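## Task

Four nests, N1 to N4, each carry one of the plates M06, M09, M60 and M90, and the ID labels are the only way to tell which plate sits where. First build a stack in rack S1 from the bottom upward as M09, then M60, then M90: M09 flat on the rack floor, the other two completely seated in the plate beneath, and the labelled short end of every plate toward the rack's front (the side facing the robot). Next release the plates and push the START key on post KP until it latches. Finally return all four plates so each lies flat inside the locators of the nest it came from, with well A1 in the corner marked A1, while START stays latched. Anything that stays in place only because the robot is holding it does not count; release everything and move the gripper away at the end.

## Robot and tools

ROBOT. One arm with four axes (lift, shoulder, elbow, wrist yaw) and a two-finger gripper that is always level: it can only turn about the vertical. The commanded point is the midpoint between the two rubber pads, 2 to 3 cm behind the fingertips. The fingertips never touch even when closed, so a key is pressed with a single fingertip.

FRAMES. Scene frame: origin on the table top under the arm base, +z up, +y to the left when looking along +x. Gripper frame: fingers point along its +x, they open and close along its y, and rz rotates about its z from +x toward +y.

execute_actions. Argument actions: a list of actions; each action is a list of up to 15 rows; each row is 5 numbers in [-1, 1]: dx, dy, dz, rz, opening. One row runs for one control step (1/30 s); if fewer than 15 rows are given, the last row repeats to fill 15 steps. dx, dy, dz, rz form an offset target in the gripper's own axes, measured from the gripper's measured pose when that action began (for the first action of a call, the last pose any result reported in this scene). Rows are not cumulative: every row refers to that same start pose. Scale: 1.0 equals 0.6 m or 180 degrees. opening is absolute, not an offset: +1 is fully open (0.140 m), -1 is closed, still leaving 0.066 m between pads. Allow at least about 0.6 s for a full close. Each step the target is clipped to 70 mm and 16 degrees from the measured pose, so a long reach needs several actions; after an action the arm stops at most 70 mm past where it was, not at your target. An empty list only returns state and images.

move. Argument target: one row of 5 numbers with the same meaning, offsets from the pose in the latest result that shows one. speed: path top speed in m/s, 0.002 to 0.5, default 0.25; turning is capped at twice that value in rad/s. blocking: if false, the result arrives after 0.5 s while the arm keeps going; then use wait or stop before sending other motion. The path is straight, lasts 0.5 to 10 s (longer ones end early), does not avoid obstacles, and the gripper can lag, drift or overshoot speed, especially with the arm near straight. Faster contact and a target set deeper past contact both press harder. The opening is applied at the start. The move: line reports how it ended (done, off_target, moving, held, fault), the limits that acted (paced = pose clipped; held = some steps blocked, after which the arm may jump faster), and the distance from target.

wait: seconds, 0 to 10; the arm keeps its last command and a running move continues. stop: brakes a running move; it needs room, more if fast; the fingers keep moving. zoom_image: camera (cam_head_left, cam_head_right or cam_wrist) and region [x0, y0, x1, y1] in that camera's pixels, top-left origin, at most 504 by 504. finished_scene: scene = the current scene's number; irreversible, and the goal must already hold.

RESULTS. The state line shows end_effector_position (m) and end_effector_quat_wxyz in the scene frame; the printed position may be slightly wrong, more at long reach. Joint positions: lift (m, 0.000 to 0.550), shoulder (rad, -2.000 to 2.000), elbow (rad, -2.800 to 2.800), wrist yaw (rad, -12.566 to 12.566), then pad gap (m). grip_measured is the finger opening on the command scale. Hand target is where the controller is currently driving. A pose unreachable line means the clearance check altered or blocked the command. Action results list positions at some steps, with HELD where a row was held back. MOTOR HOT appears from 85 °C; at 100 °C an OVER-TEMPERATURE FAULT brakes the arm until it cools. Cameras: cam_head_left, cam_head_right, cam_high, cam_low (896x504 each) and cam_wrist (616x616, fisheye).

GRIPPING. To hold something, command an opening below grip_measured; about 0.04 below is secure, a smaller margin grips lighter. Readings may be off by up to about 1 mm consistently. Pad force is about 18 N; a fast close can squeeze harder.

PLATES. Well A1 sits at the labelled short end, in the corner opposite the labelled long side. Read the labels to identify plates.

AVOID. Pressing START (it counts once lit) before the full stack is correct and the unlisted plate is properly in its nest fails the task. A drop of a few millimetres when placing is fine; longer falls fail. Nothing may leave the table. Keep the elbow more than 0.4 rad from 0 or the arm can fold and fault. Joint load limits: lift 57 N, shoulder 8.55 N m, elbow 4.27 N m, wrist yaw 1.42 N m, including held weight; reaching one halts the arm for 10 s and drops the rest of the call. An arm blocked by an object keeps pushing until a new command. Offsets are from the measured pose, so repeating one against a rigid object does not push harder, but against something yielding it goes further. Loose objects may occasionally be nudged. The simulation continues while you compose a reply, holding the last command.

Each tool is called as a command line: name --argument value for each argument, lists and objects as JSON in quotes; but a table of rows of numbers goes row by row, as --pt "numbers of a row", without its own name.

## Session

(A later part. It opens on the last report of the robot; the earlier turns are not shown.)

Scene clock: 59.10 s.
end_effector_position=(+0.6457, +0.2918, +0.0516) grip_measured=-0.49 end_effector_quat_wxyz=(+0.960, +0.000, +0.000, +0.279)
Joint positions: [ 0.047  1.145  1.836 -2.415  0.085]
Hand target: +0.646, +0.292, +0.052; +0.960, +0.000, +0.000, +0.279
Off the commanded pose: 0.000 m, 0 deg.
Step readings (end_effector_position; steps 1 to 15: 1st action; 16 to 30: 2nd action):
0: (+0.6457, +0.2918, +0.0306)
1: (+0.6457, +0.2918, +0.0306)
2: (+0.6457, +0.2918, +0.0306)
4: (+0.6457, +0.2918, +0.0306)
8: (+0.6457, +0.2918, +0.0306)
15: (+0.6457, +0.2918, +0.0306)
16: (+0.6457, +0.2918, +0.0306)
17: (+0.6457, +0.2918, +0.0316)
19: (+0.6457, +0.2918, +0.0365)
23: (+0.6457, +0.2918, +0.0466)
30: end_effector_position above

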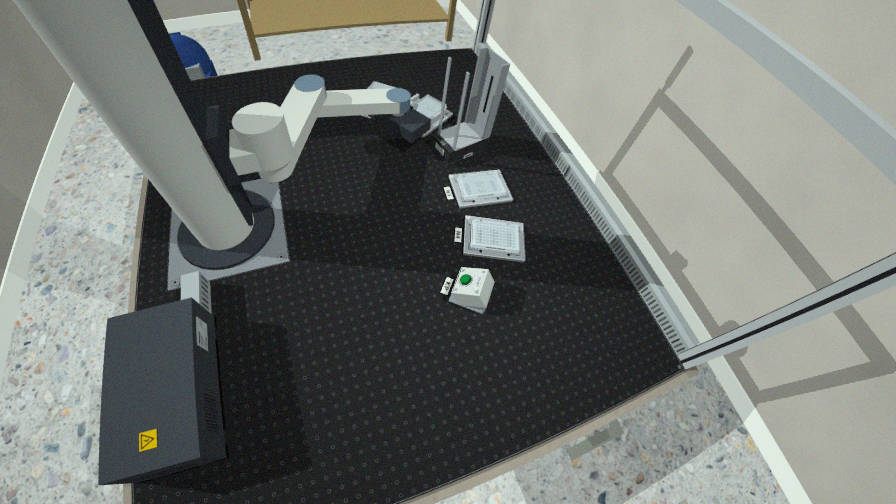

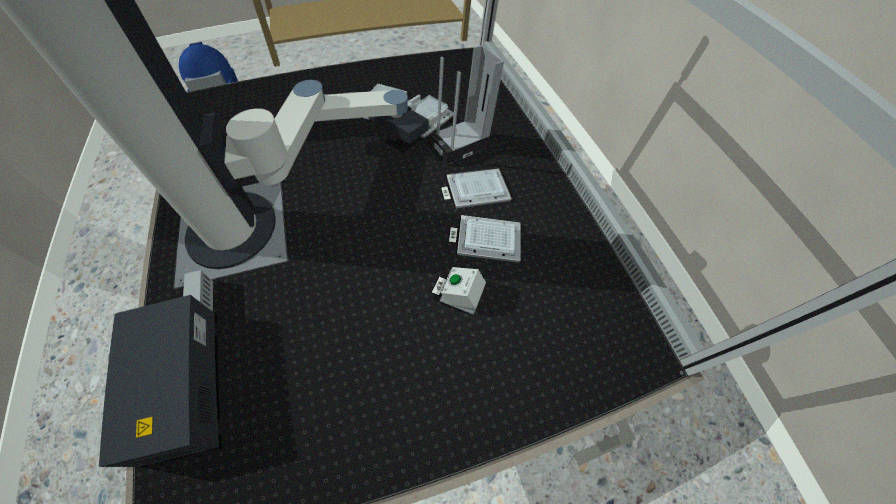

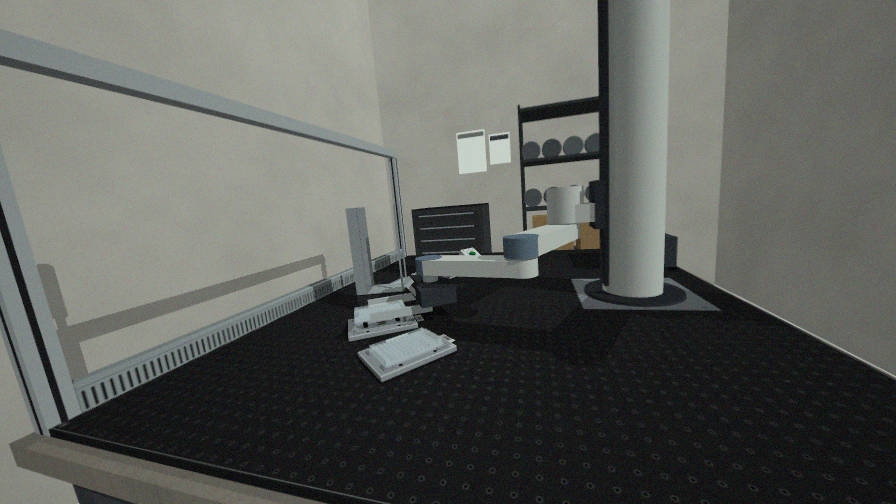

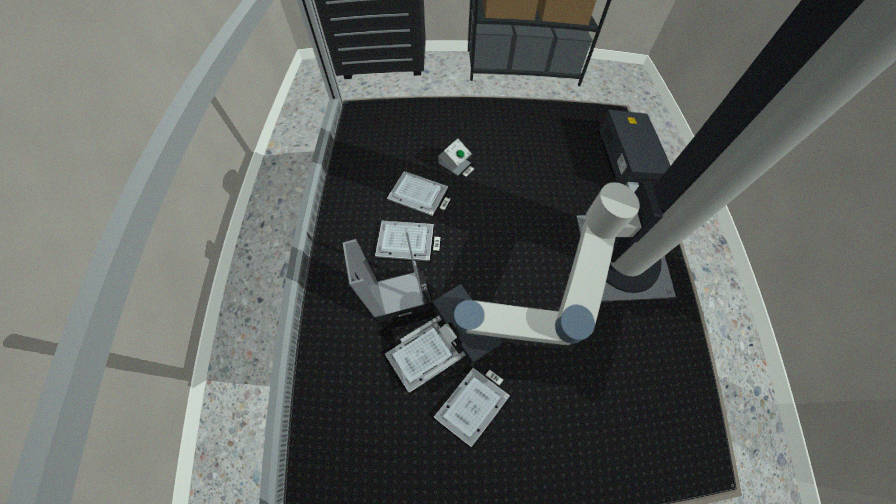

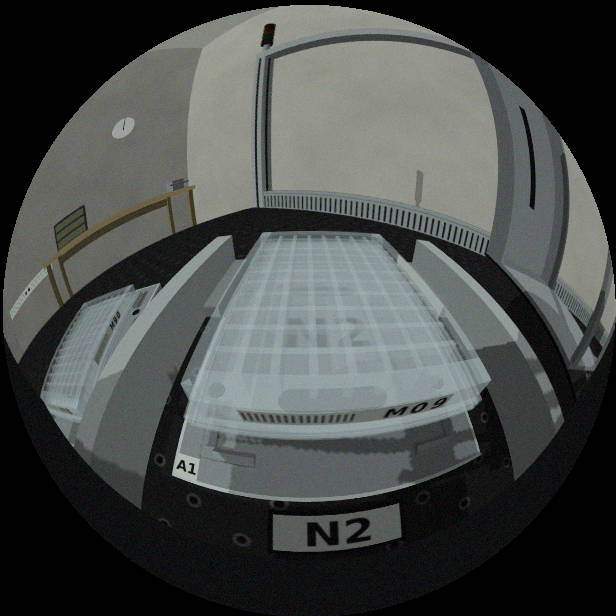

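execute_actions --actions '[[[0,0,-0.004,0,-0.525]],[[0,0,-0.004,0,-0.525]],[[0,0,-0.004,0,-0.525]]]'

Scene clock: 82.00 s.
end_effector_position=(+0.7211, +0.1332, +0.3231) grip_measured=-0.49 end_effector_quat_wxyz=(+0.990, +0.000, +0.000, +0.139)
Joint positions: [ 0.318  0.796  1.891 -2.408  0.085]
Hand target: +0.721, +0.133, +0.323; +0.990, +0.000, +0.000, +0.139
Off the commanded pose: 0.000 m, 0 deg.
Step readings (end_effector_position; steps 1 to 15: 1st action; 16 to 30: 2nd action; 31 to 45: 3rd action):
0: (+0.7211, +0.1332, +0.3304)
1: (+0.7211, +0.1332, +0.3304)
2: (+0.7211, +0.1332, +0.3295)
4: (+0.7211, +0.1332, +0.3279)
8: (+0.7211, +0.1332, +0.3280)
15: (+0.7211, +0.1332, +0.3280)
16: (+0.7211, +0.1332, +0.3280)
17: (+0.7211, +0.1332, +0.3270)
19: (+0.7211, +0.1332, +0.3254)
23: (+0.7211, +0.1332, +0.3255)
30: (+0.7211, +0.1332, +0.3255)
31: (+0.7211, +0.1332, +0.3255)
32: (+0.7211, +0.1332, +0.3245)
34: (+0.7211, +0.1332, +0.3230)
38: (+0.7211, +0.1332, +0.3231)
45: end_effector_position above

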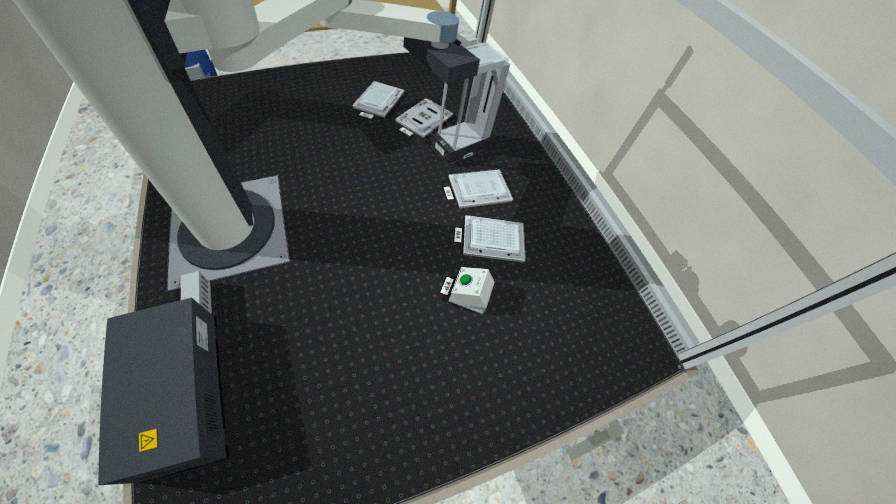

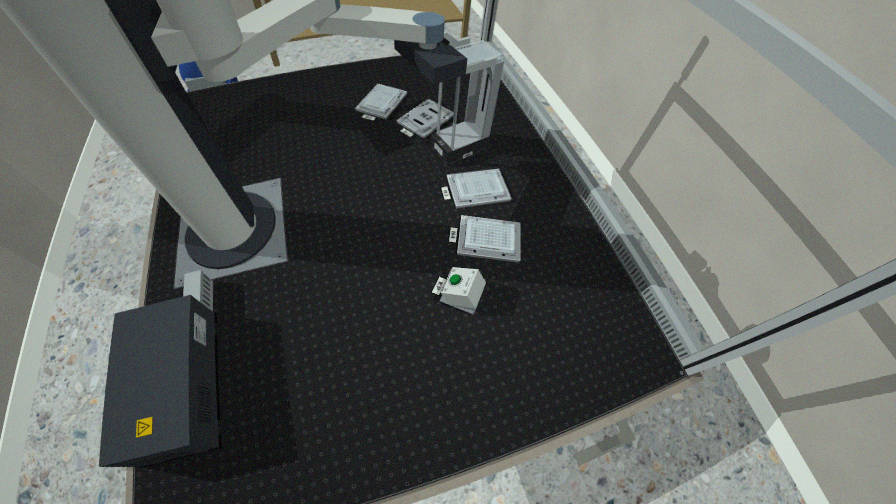

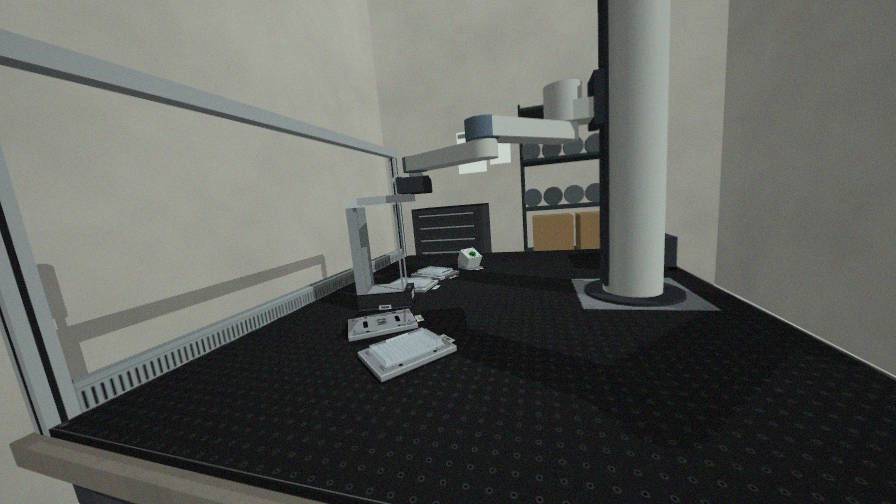

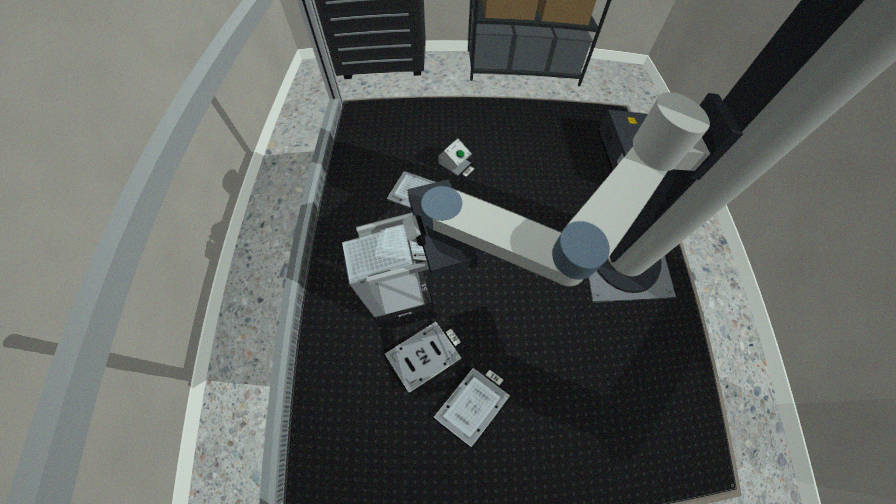

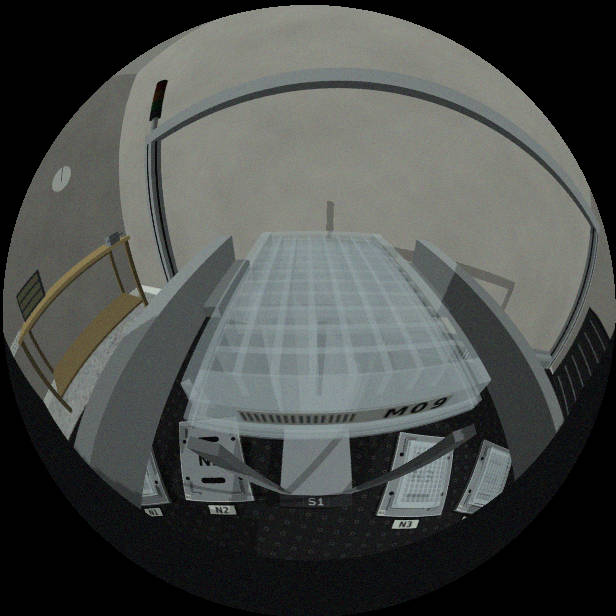

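zoom_image --camera "cam_wrist" --region '[150, 360, 330, 500]'

zoom_image --camera "cam_wrist" --region '[340, 360, 520, 500]'

zoom_image --camera "cam_high" --region '[335, 165, 445, 245]'

Region (150, 360, 330, 500) of cam_wrist's 616x616 image, scaled by 2.800, with more detail than that image has.

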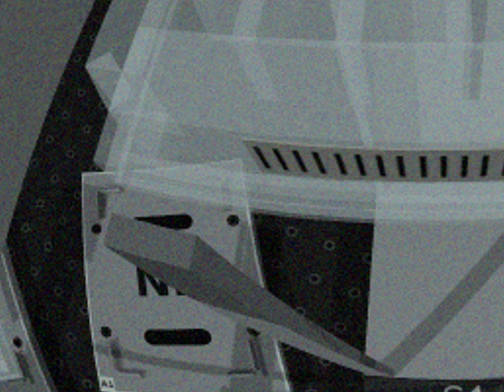

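Region (340, 360, 520, 500) of cam_wrist's 616x616 image, scaled by 2.800, with more detail than that image has.

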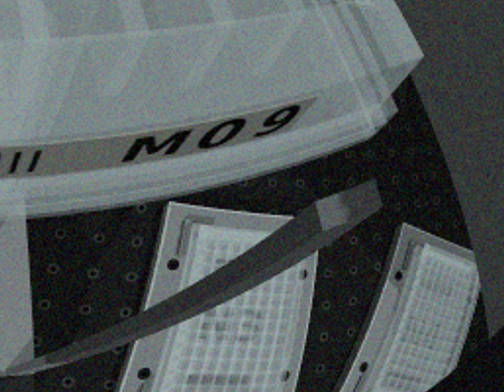

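Region (335, 165, 445, 245) of cam_high's 896x504 image, scaled by 4.582, with more detail than that image has; it fills the top 367 rows of this view, and the rest is white.

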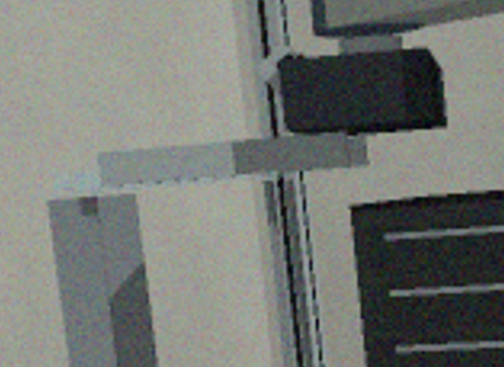

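execute_actions --actions '[[[0,0,-0.003,0,-0.525]],[[0,0,-0.003,0,-0.525]],[[0,0,-0.003,0,-0.525]],[[0,0,-0.003,0,-0.525]]]'

Scene clock: 85.93 s.
end_effector_position=(+0.7210, +0.1333, +0.3164) grip_measured=-0.49 end_effector_quat_wxyz=(+0.990, +0.000, +0.000, +0.140)
Joint positions: [ 0.311  0.796  1.891 -2.406  0.085]
Hand target: +0.721, +0.133, +0.316; +0.990, +0.000, +0.000, +0.140
Off the commanded pose: 0.000 m, 0 deg.
Step readings (end_effector_position; steps 1 to 15: 1st action; 16 to 30: 2nd action; 31 to 45: 3rd action; 46 to 60: 4th action):
0: (+0.7211, +0.1332, +0.3231)
1: (+0.7211, +0.1332, +0.3230)
2: (+0.7211, +0.1332, +0.3221)
4: (+0.7211, +0.1332, +0.3212)
8: (+0.7211, +0.1332, +0.3212)
15: (+0.7211, +0.1332, +0.3212)
16: (+0.7211, +0.1332, +0.3212)
17: (+0.7211, +0.1332, +0.3203)
19: (+0.7211, +0.1333, +0.3195)
23: (+0.7211, +0.1333, +0.3196)
30: (+0.7211, +0.1333, +0.3196)
31: (+0.7211, +0.1333, +0.3196)
32: (+0.7211, +0.1333, +0.3187)
34: (+0.7211, +0.1333, +0.3180)
38: (+0.7211, +0.1333, +0.3180)
45: (+0.7211, +0.1333, +0.3180)
46: (+0.7211, +0.1333, +0.3180)
47: (+0.7210, +0.1333, +0.3171)
49: (+0.7210, +0.1333, +0.3164)
53: (+0.7210, +0.1333, +0.3164)
60: end_effector_position above

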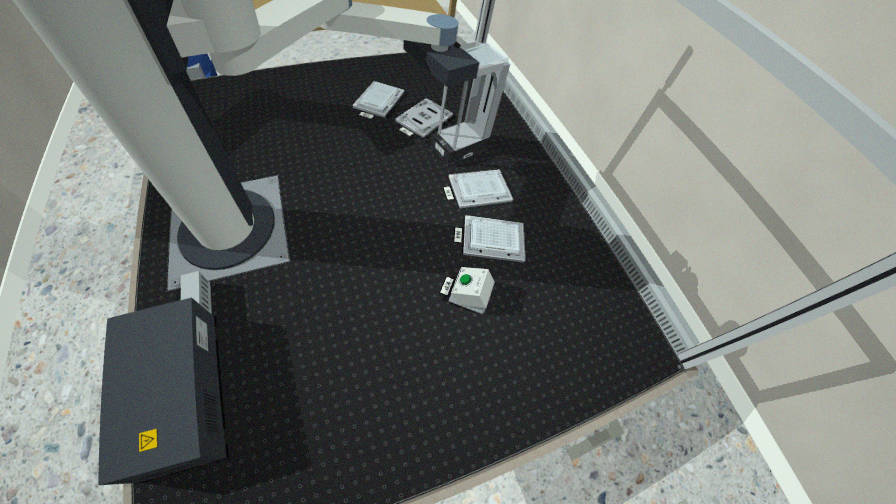

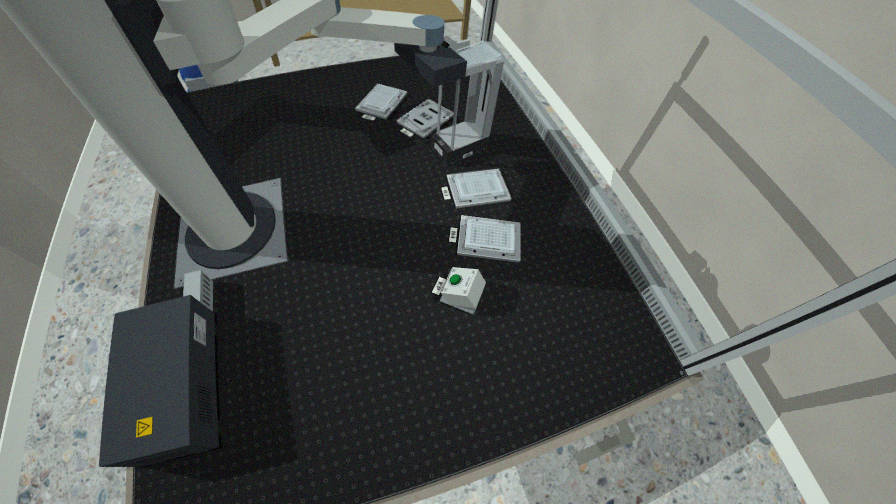

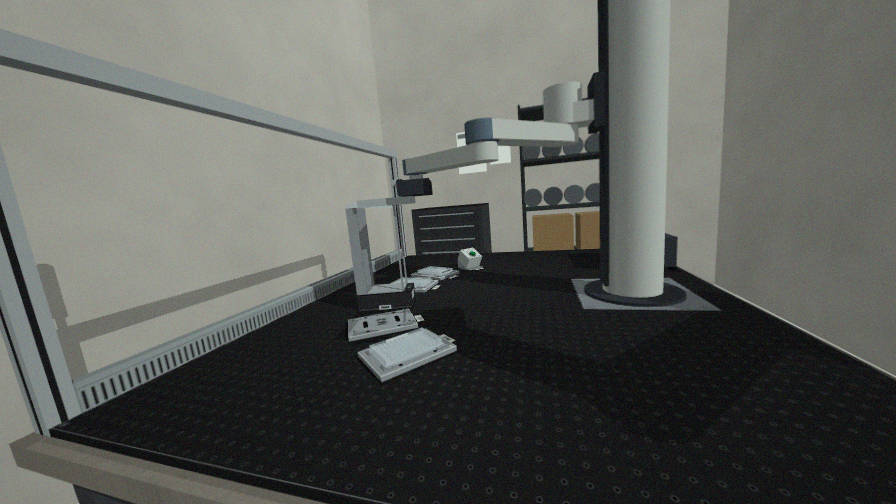

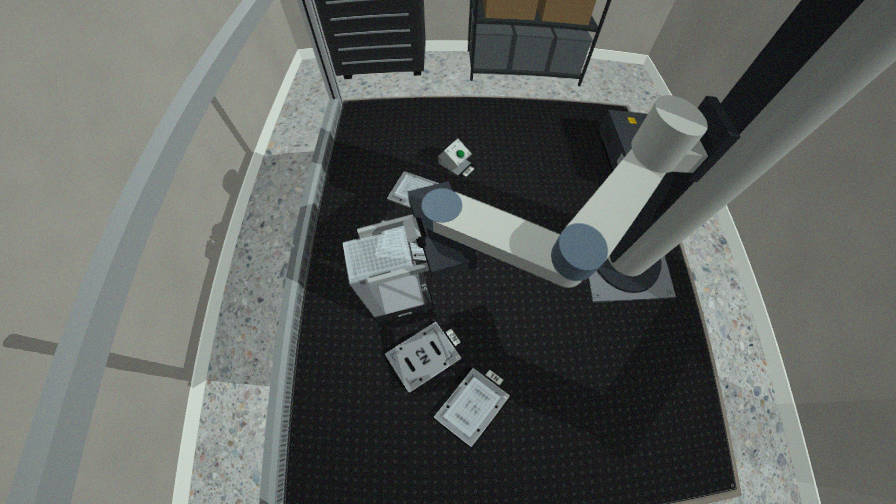

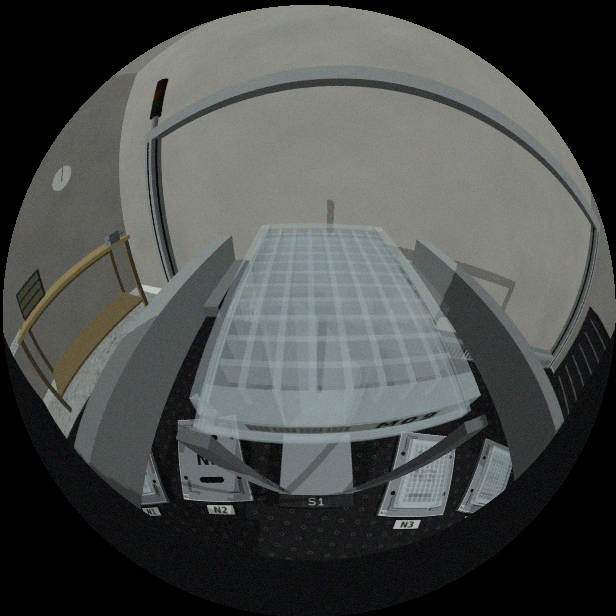

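zoom_image --camera "cam_high" --region '[335, 175, 445, 245]'

zoom_image --camera "cam_wrist" --region '[170, 200, 500, 480]'

zoom_image --camera "cam_head_left" --region '[410, 30, 520, 110]'

Region (335, 175, 445, 245) of cam_high's 896x504 image, scaled by 4.582, with more detail than that image has; it fills the top 321 rows of this view, and the rest is white.

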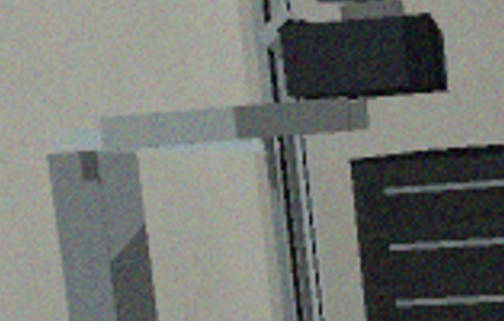

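Region (170, 200, 500, 480) of cam_wrist's 616x616 image, scaled by 1.527, with more detail than that image has; it fills the top 428 rows of this view, and the rest is white.

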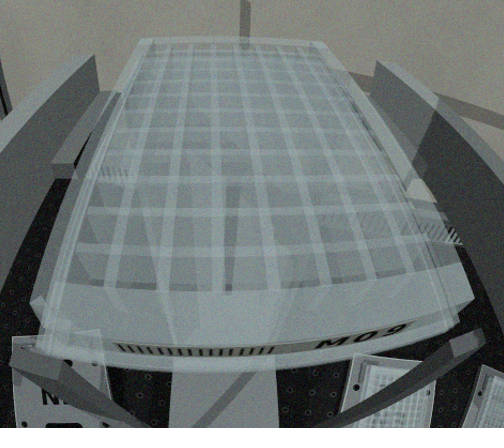

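Region (410, 30, 520, 110) of cam_head_left's 896x504 image, scaled by 4.582, with more detail than that image has; it fills the top 367 rows of this view, and the rest is white.

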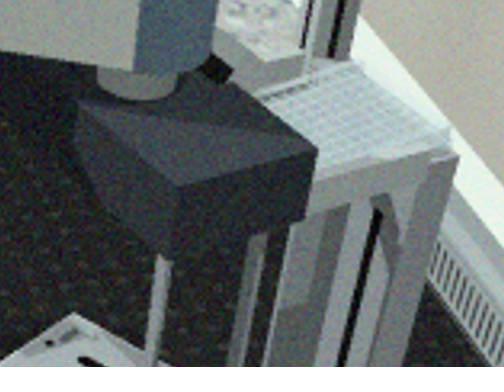

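execute_actions --actions '[[[0,0,0.008,0,-0.525]],[[-0.004,0,0,0,-0.525]]]'

Scene clock: 88.50 s.
end_effector_position=(+0.7188, +0.1326, +0.3213) grip_measured=-0.49 end_effector_quat_wxyz=(+0.990, +0.000, +0.000, +0.140)
Joint positions: [ 0.316  0.802  1.875 -2.397  0.085]
Hand target: +0.719, +0.133, +0.321; +0.990, +0.000, +0.000, +0.140
Off the commanded pose: 0.000 m, 0 deg.
Step readings (end_effector_position; steps 1 to 15: 1st action; 16 to 30: 2nd action):
0: (+0.7210, +0.1333, +0.3164)
1: (+0.7210, +0.1333, +0.3165)
2: (+0.7210, +0.1333, +0.3175)
4: (+0.7210, +0.1333, +0.3214)
8: (+0.7210, +0.1333, +0.3213)
15: (+0.7210, +0.1333, +0.3213)
16: (+0.7210, +0.1333, +0.3213)
17: (+0.7197, +0.1329, +0.3213)
19: (+0.7188, +0.1326, +0.3213)
23: (+0.7188, +0.1326, +0.3213)
30: end_effector_position above

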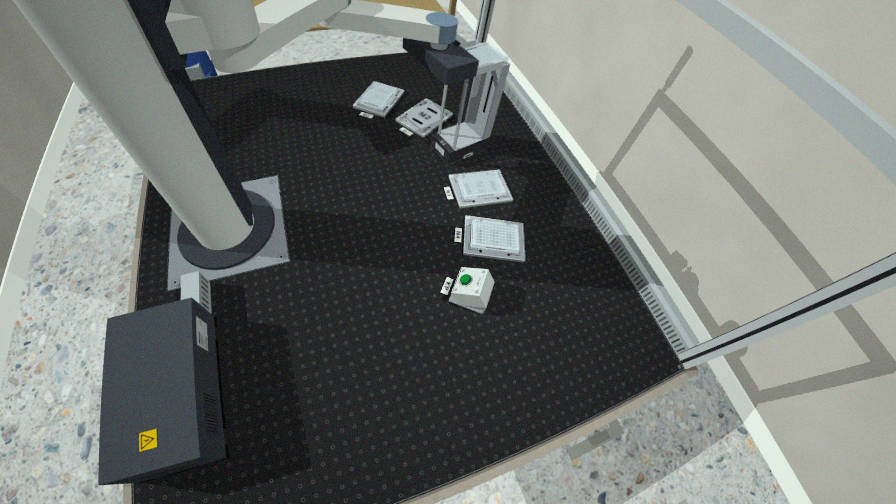

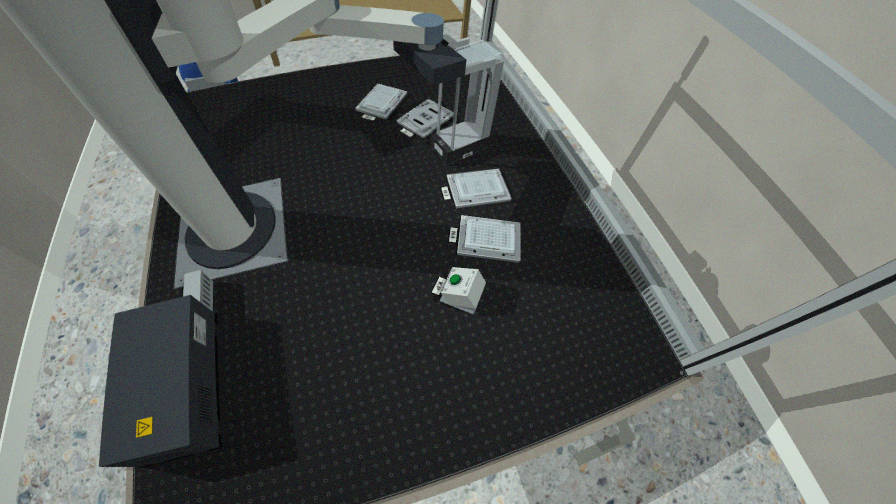

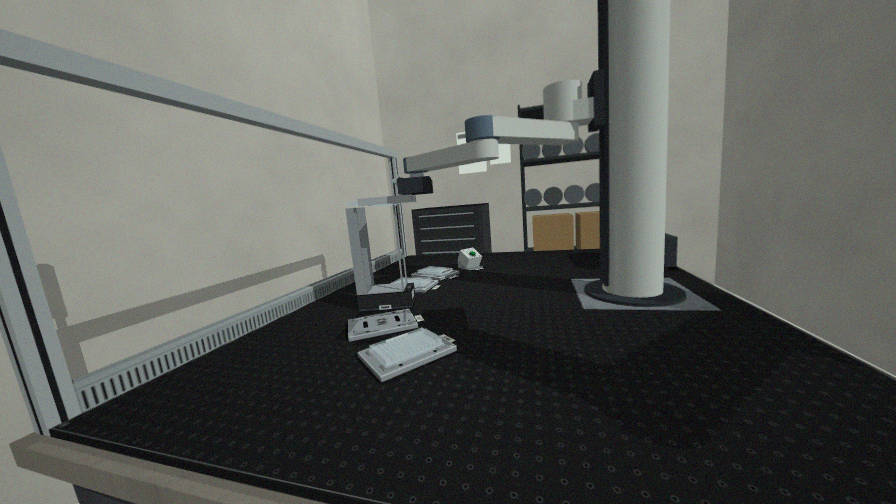

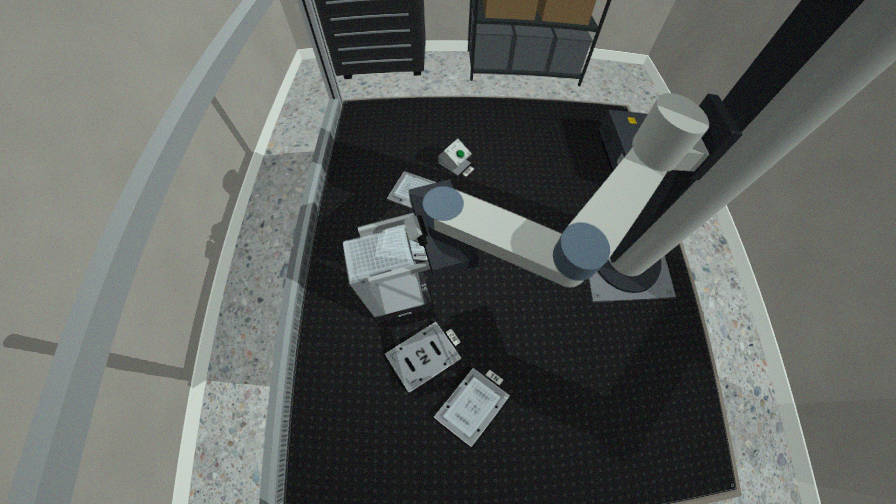

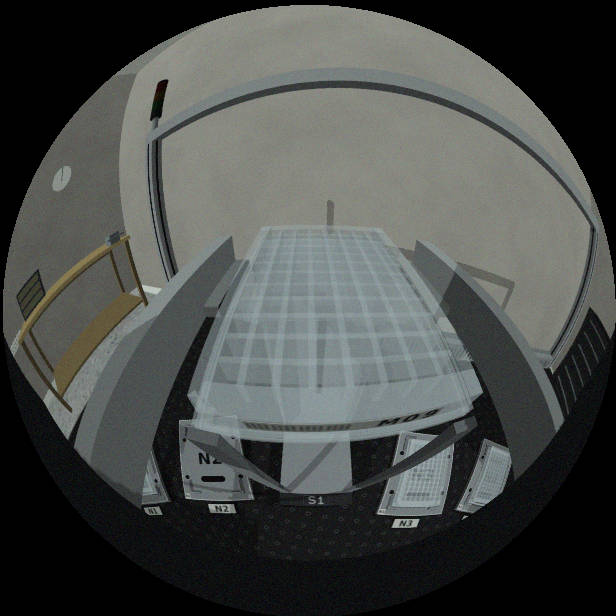

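zoom_image --camera "cam_wrist" --region '[150, 360, 330, 500]'

zoom_image --camera "cam_wrist" --region '[340, 360, 520, 500]'

zoom_image --camera "cam_high" --region '[335, 175, 445, 245]'

Region (150, 360, 330, 500) of cam_wrist's 616x616 image, scaled by 2.800, with more detail than that image has.

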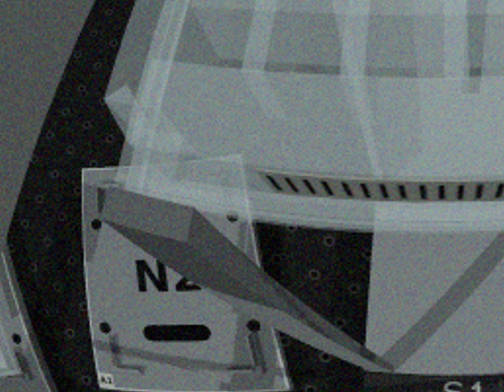

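Region (340, 360, 520, 500) of cam_wrist's 616x616 image, scaled by 2.800, with more detail than that image has.

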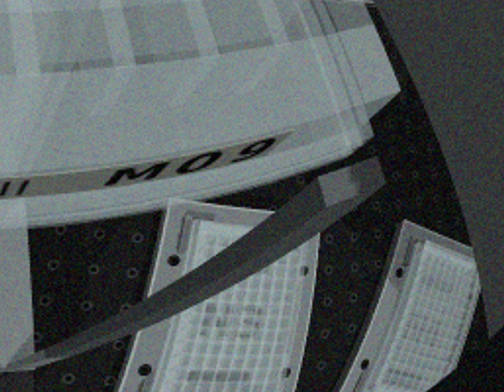

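Region (335, 175, 445, 245) of cam_high's 896x504 image, scaled by 4.582, with more detail than that image has; it fills the top 321 rows of this view, and the rest is white.

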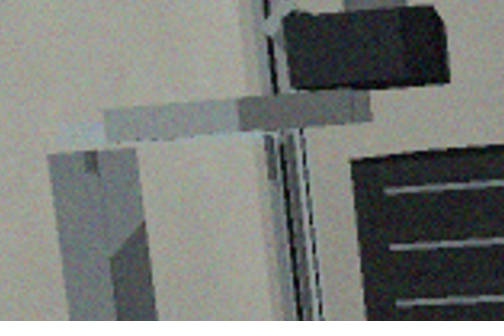

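zoom_image --camera "cam_head_left" --region '[460, 35, 520, 85]'

zoom_image --camera "cam_low" --region '[335, 215, 435, 295]'

zoom_image --camera "cam_wrist" --region '[230, 200, 410, 300]'

Region (460, 35, 520, 85) of cam_head_left's 896x504 image, scaled by 8.400, with more detail than that image has.

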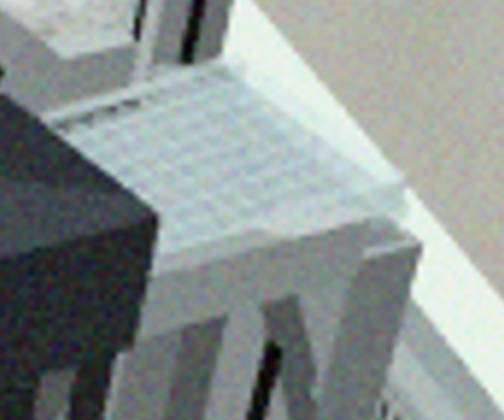

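Region (335, 215, 435, 295) of cam_low's 896x504 image, scaled by 5.040, with more detail than that image has; it fills the top 403 rows of this view, and the rest is white.

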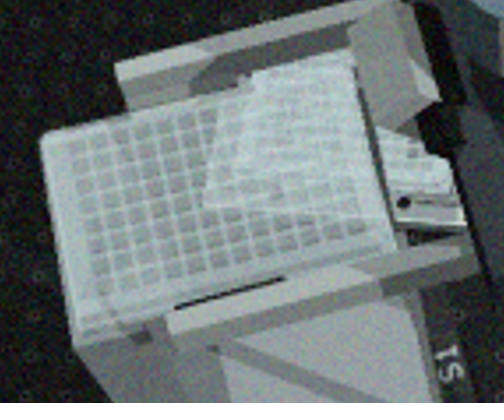

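Region (230, 200, 410, 300) of cam_wrist's 616x616 image, scaled by 2.800, with more detail than that image has.

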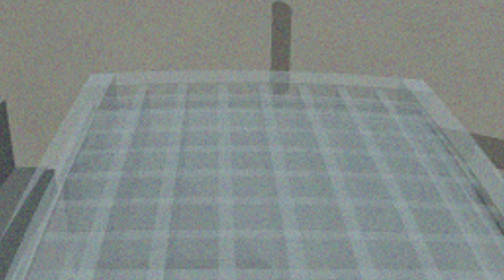

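execute_actions --actions '[[[0.002,0,0,0,-0.525]],[[0,0,-0.003,0,-0.525]],[[0,0,-0.003,0,-0.525]]]'

Scene clock: 92.43 s.
end_effector_position=(+0.7199, +0.1330, +0.3176) grip_measured=-0.49 end_effector_quat_wxyz=(+0.990, +0.000, +0.000, +0.140)
Joint positions: [ 0.313  0.799  1.883 -2.401  0.085]
Hand target: +0.720, +0.133, +0.318; +0.990, +0.000, +0.000, +0.140
Off the commanded pose: 0.000 m, 0 deg.
Step readings (end_effector_position; steps 1 to 15: 1st action; 16 to 30: 2nd action; 31 to 45: 3rd action):
0: (+0.7187, +0.1326, +0.3213)
1: (+0.7188, +0.1326, +0.3213)
2: (+0.7197, +0.1329, +0.3213)
4: (+0.7199, +0.1330, +0.3213)
8: (+0.7199, +0.1330, +0.3213)
15: (+0.7199, +0.1330, +0.3213)
16: (+0.7199, +0.1330, +0.3213)
17: (+0.7199, +0.1330, +0.3203)
19: (+0.7199, +0.1330, +0.3194)
23: (+0.7199, +0.1330, +0.3194)
30: (+0.7199, +0.1330, +0.3194)
31: (+0.7199, +0.1330, +0.3194)
32: (+0.7199, +0.1330, +0.3185)
34: (+0.7199, +0.1330, +0.3176)
38: (+0.7199, +0.1330, +0.3176)
45: end_effector_position above

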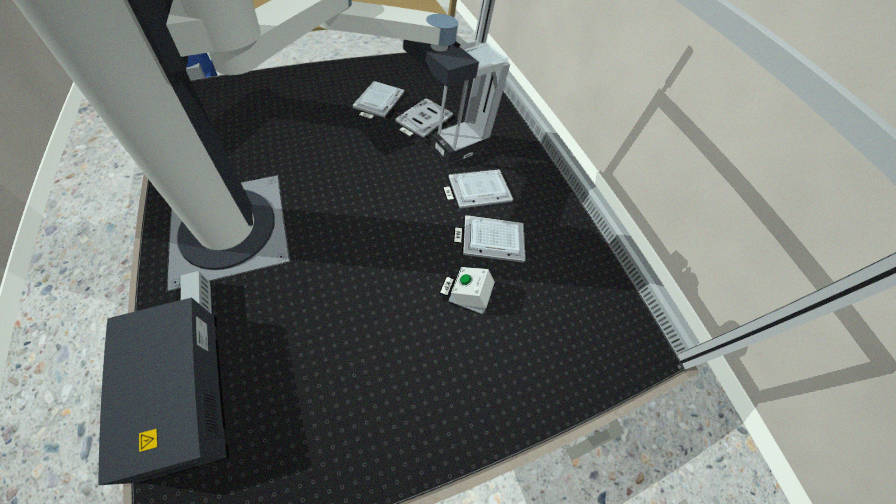

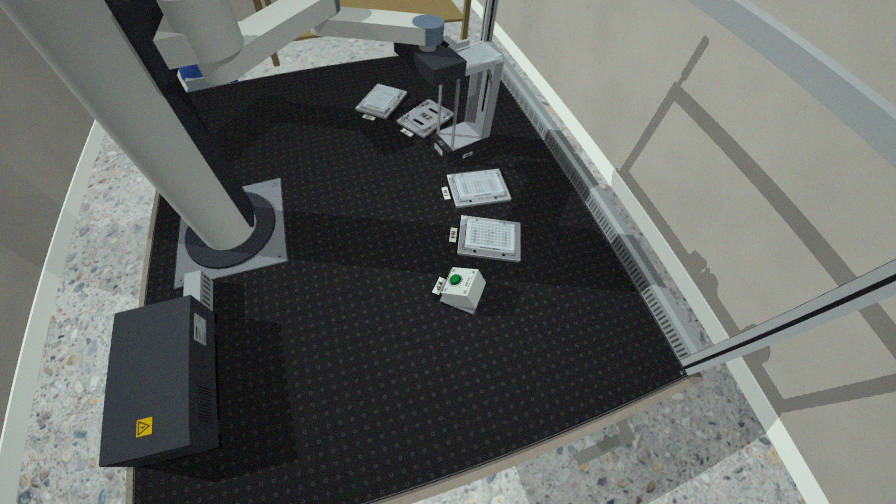

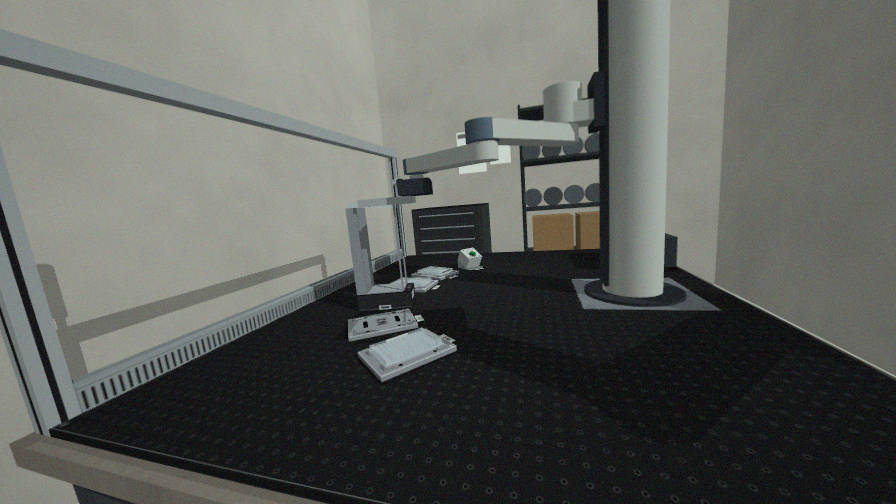

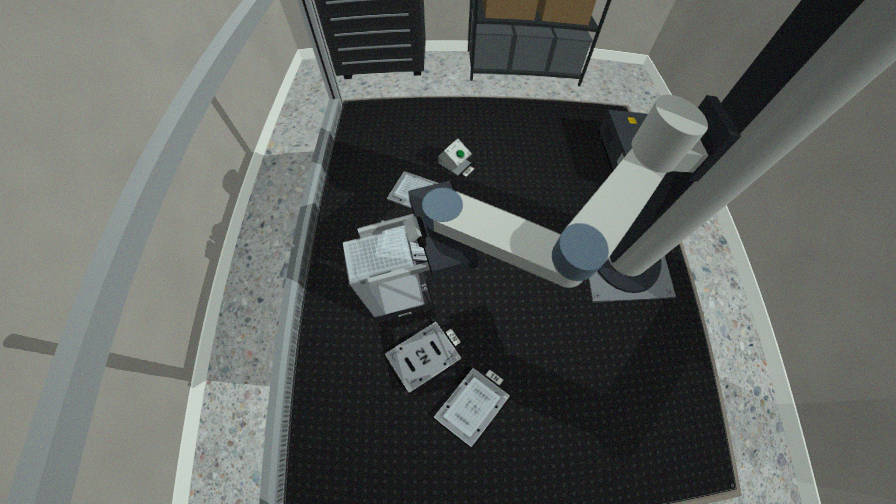

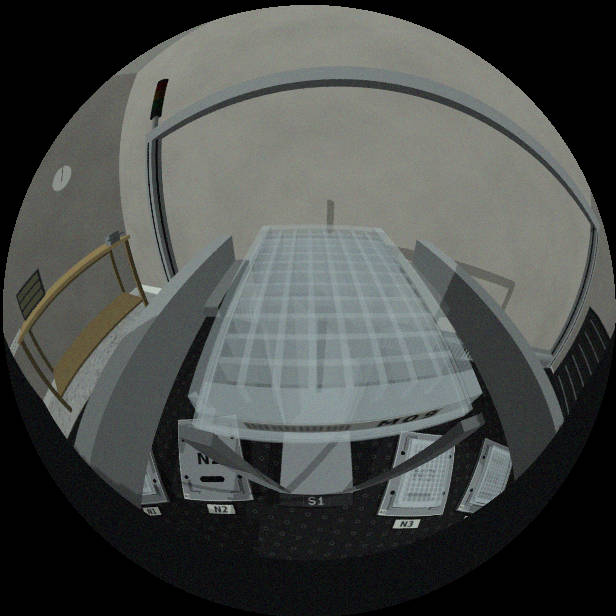

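zoom_image --camera "cam_wrist" --region '[150, 360, 330, 500]'

zoom_image --camera "cam_wrist" --region '[340, 360, 520, 500]'

zoom_image --camera "cam_high" --region '[335, 175, 445, 245]'

Region (150, 360, 330, 500) of cam_wrist's 616x616 image, scaled by 2.800, with more detail than that image has.

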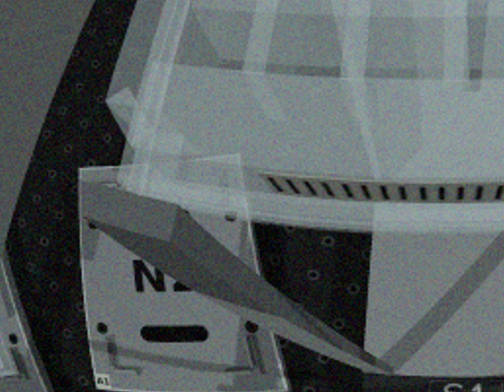

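Region (340, 360, 520, 500) of cam_wrist's 616x616 image, scaled by 2.800, with more detail than that image has.

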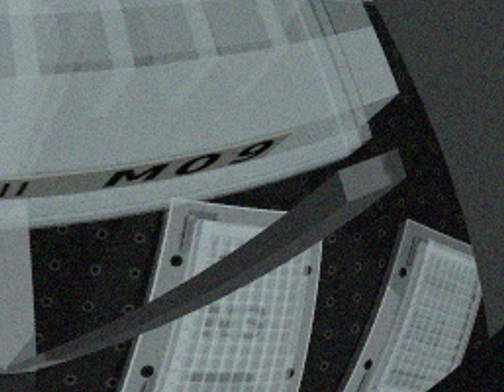

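Region (335, 175, 445, 245) of cam_high's 896x504 image, scaled by 4.582, with more detail than that image has; it fills the top 321 rows of this view, and the rest is white.

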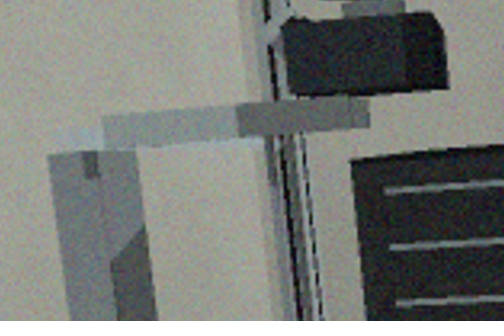

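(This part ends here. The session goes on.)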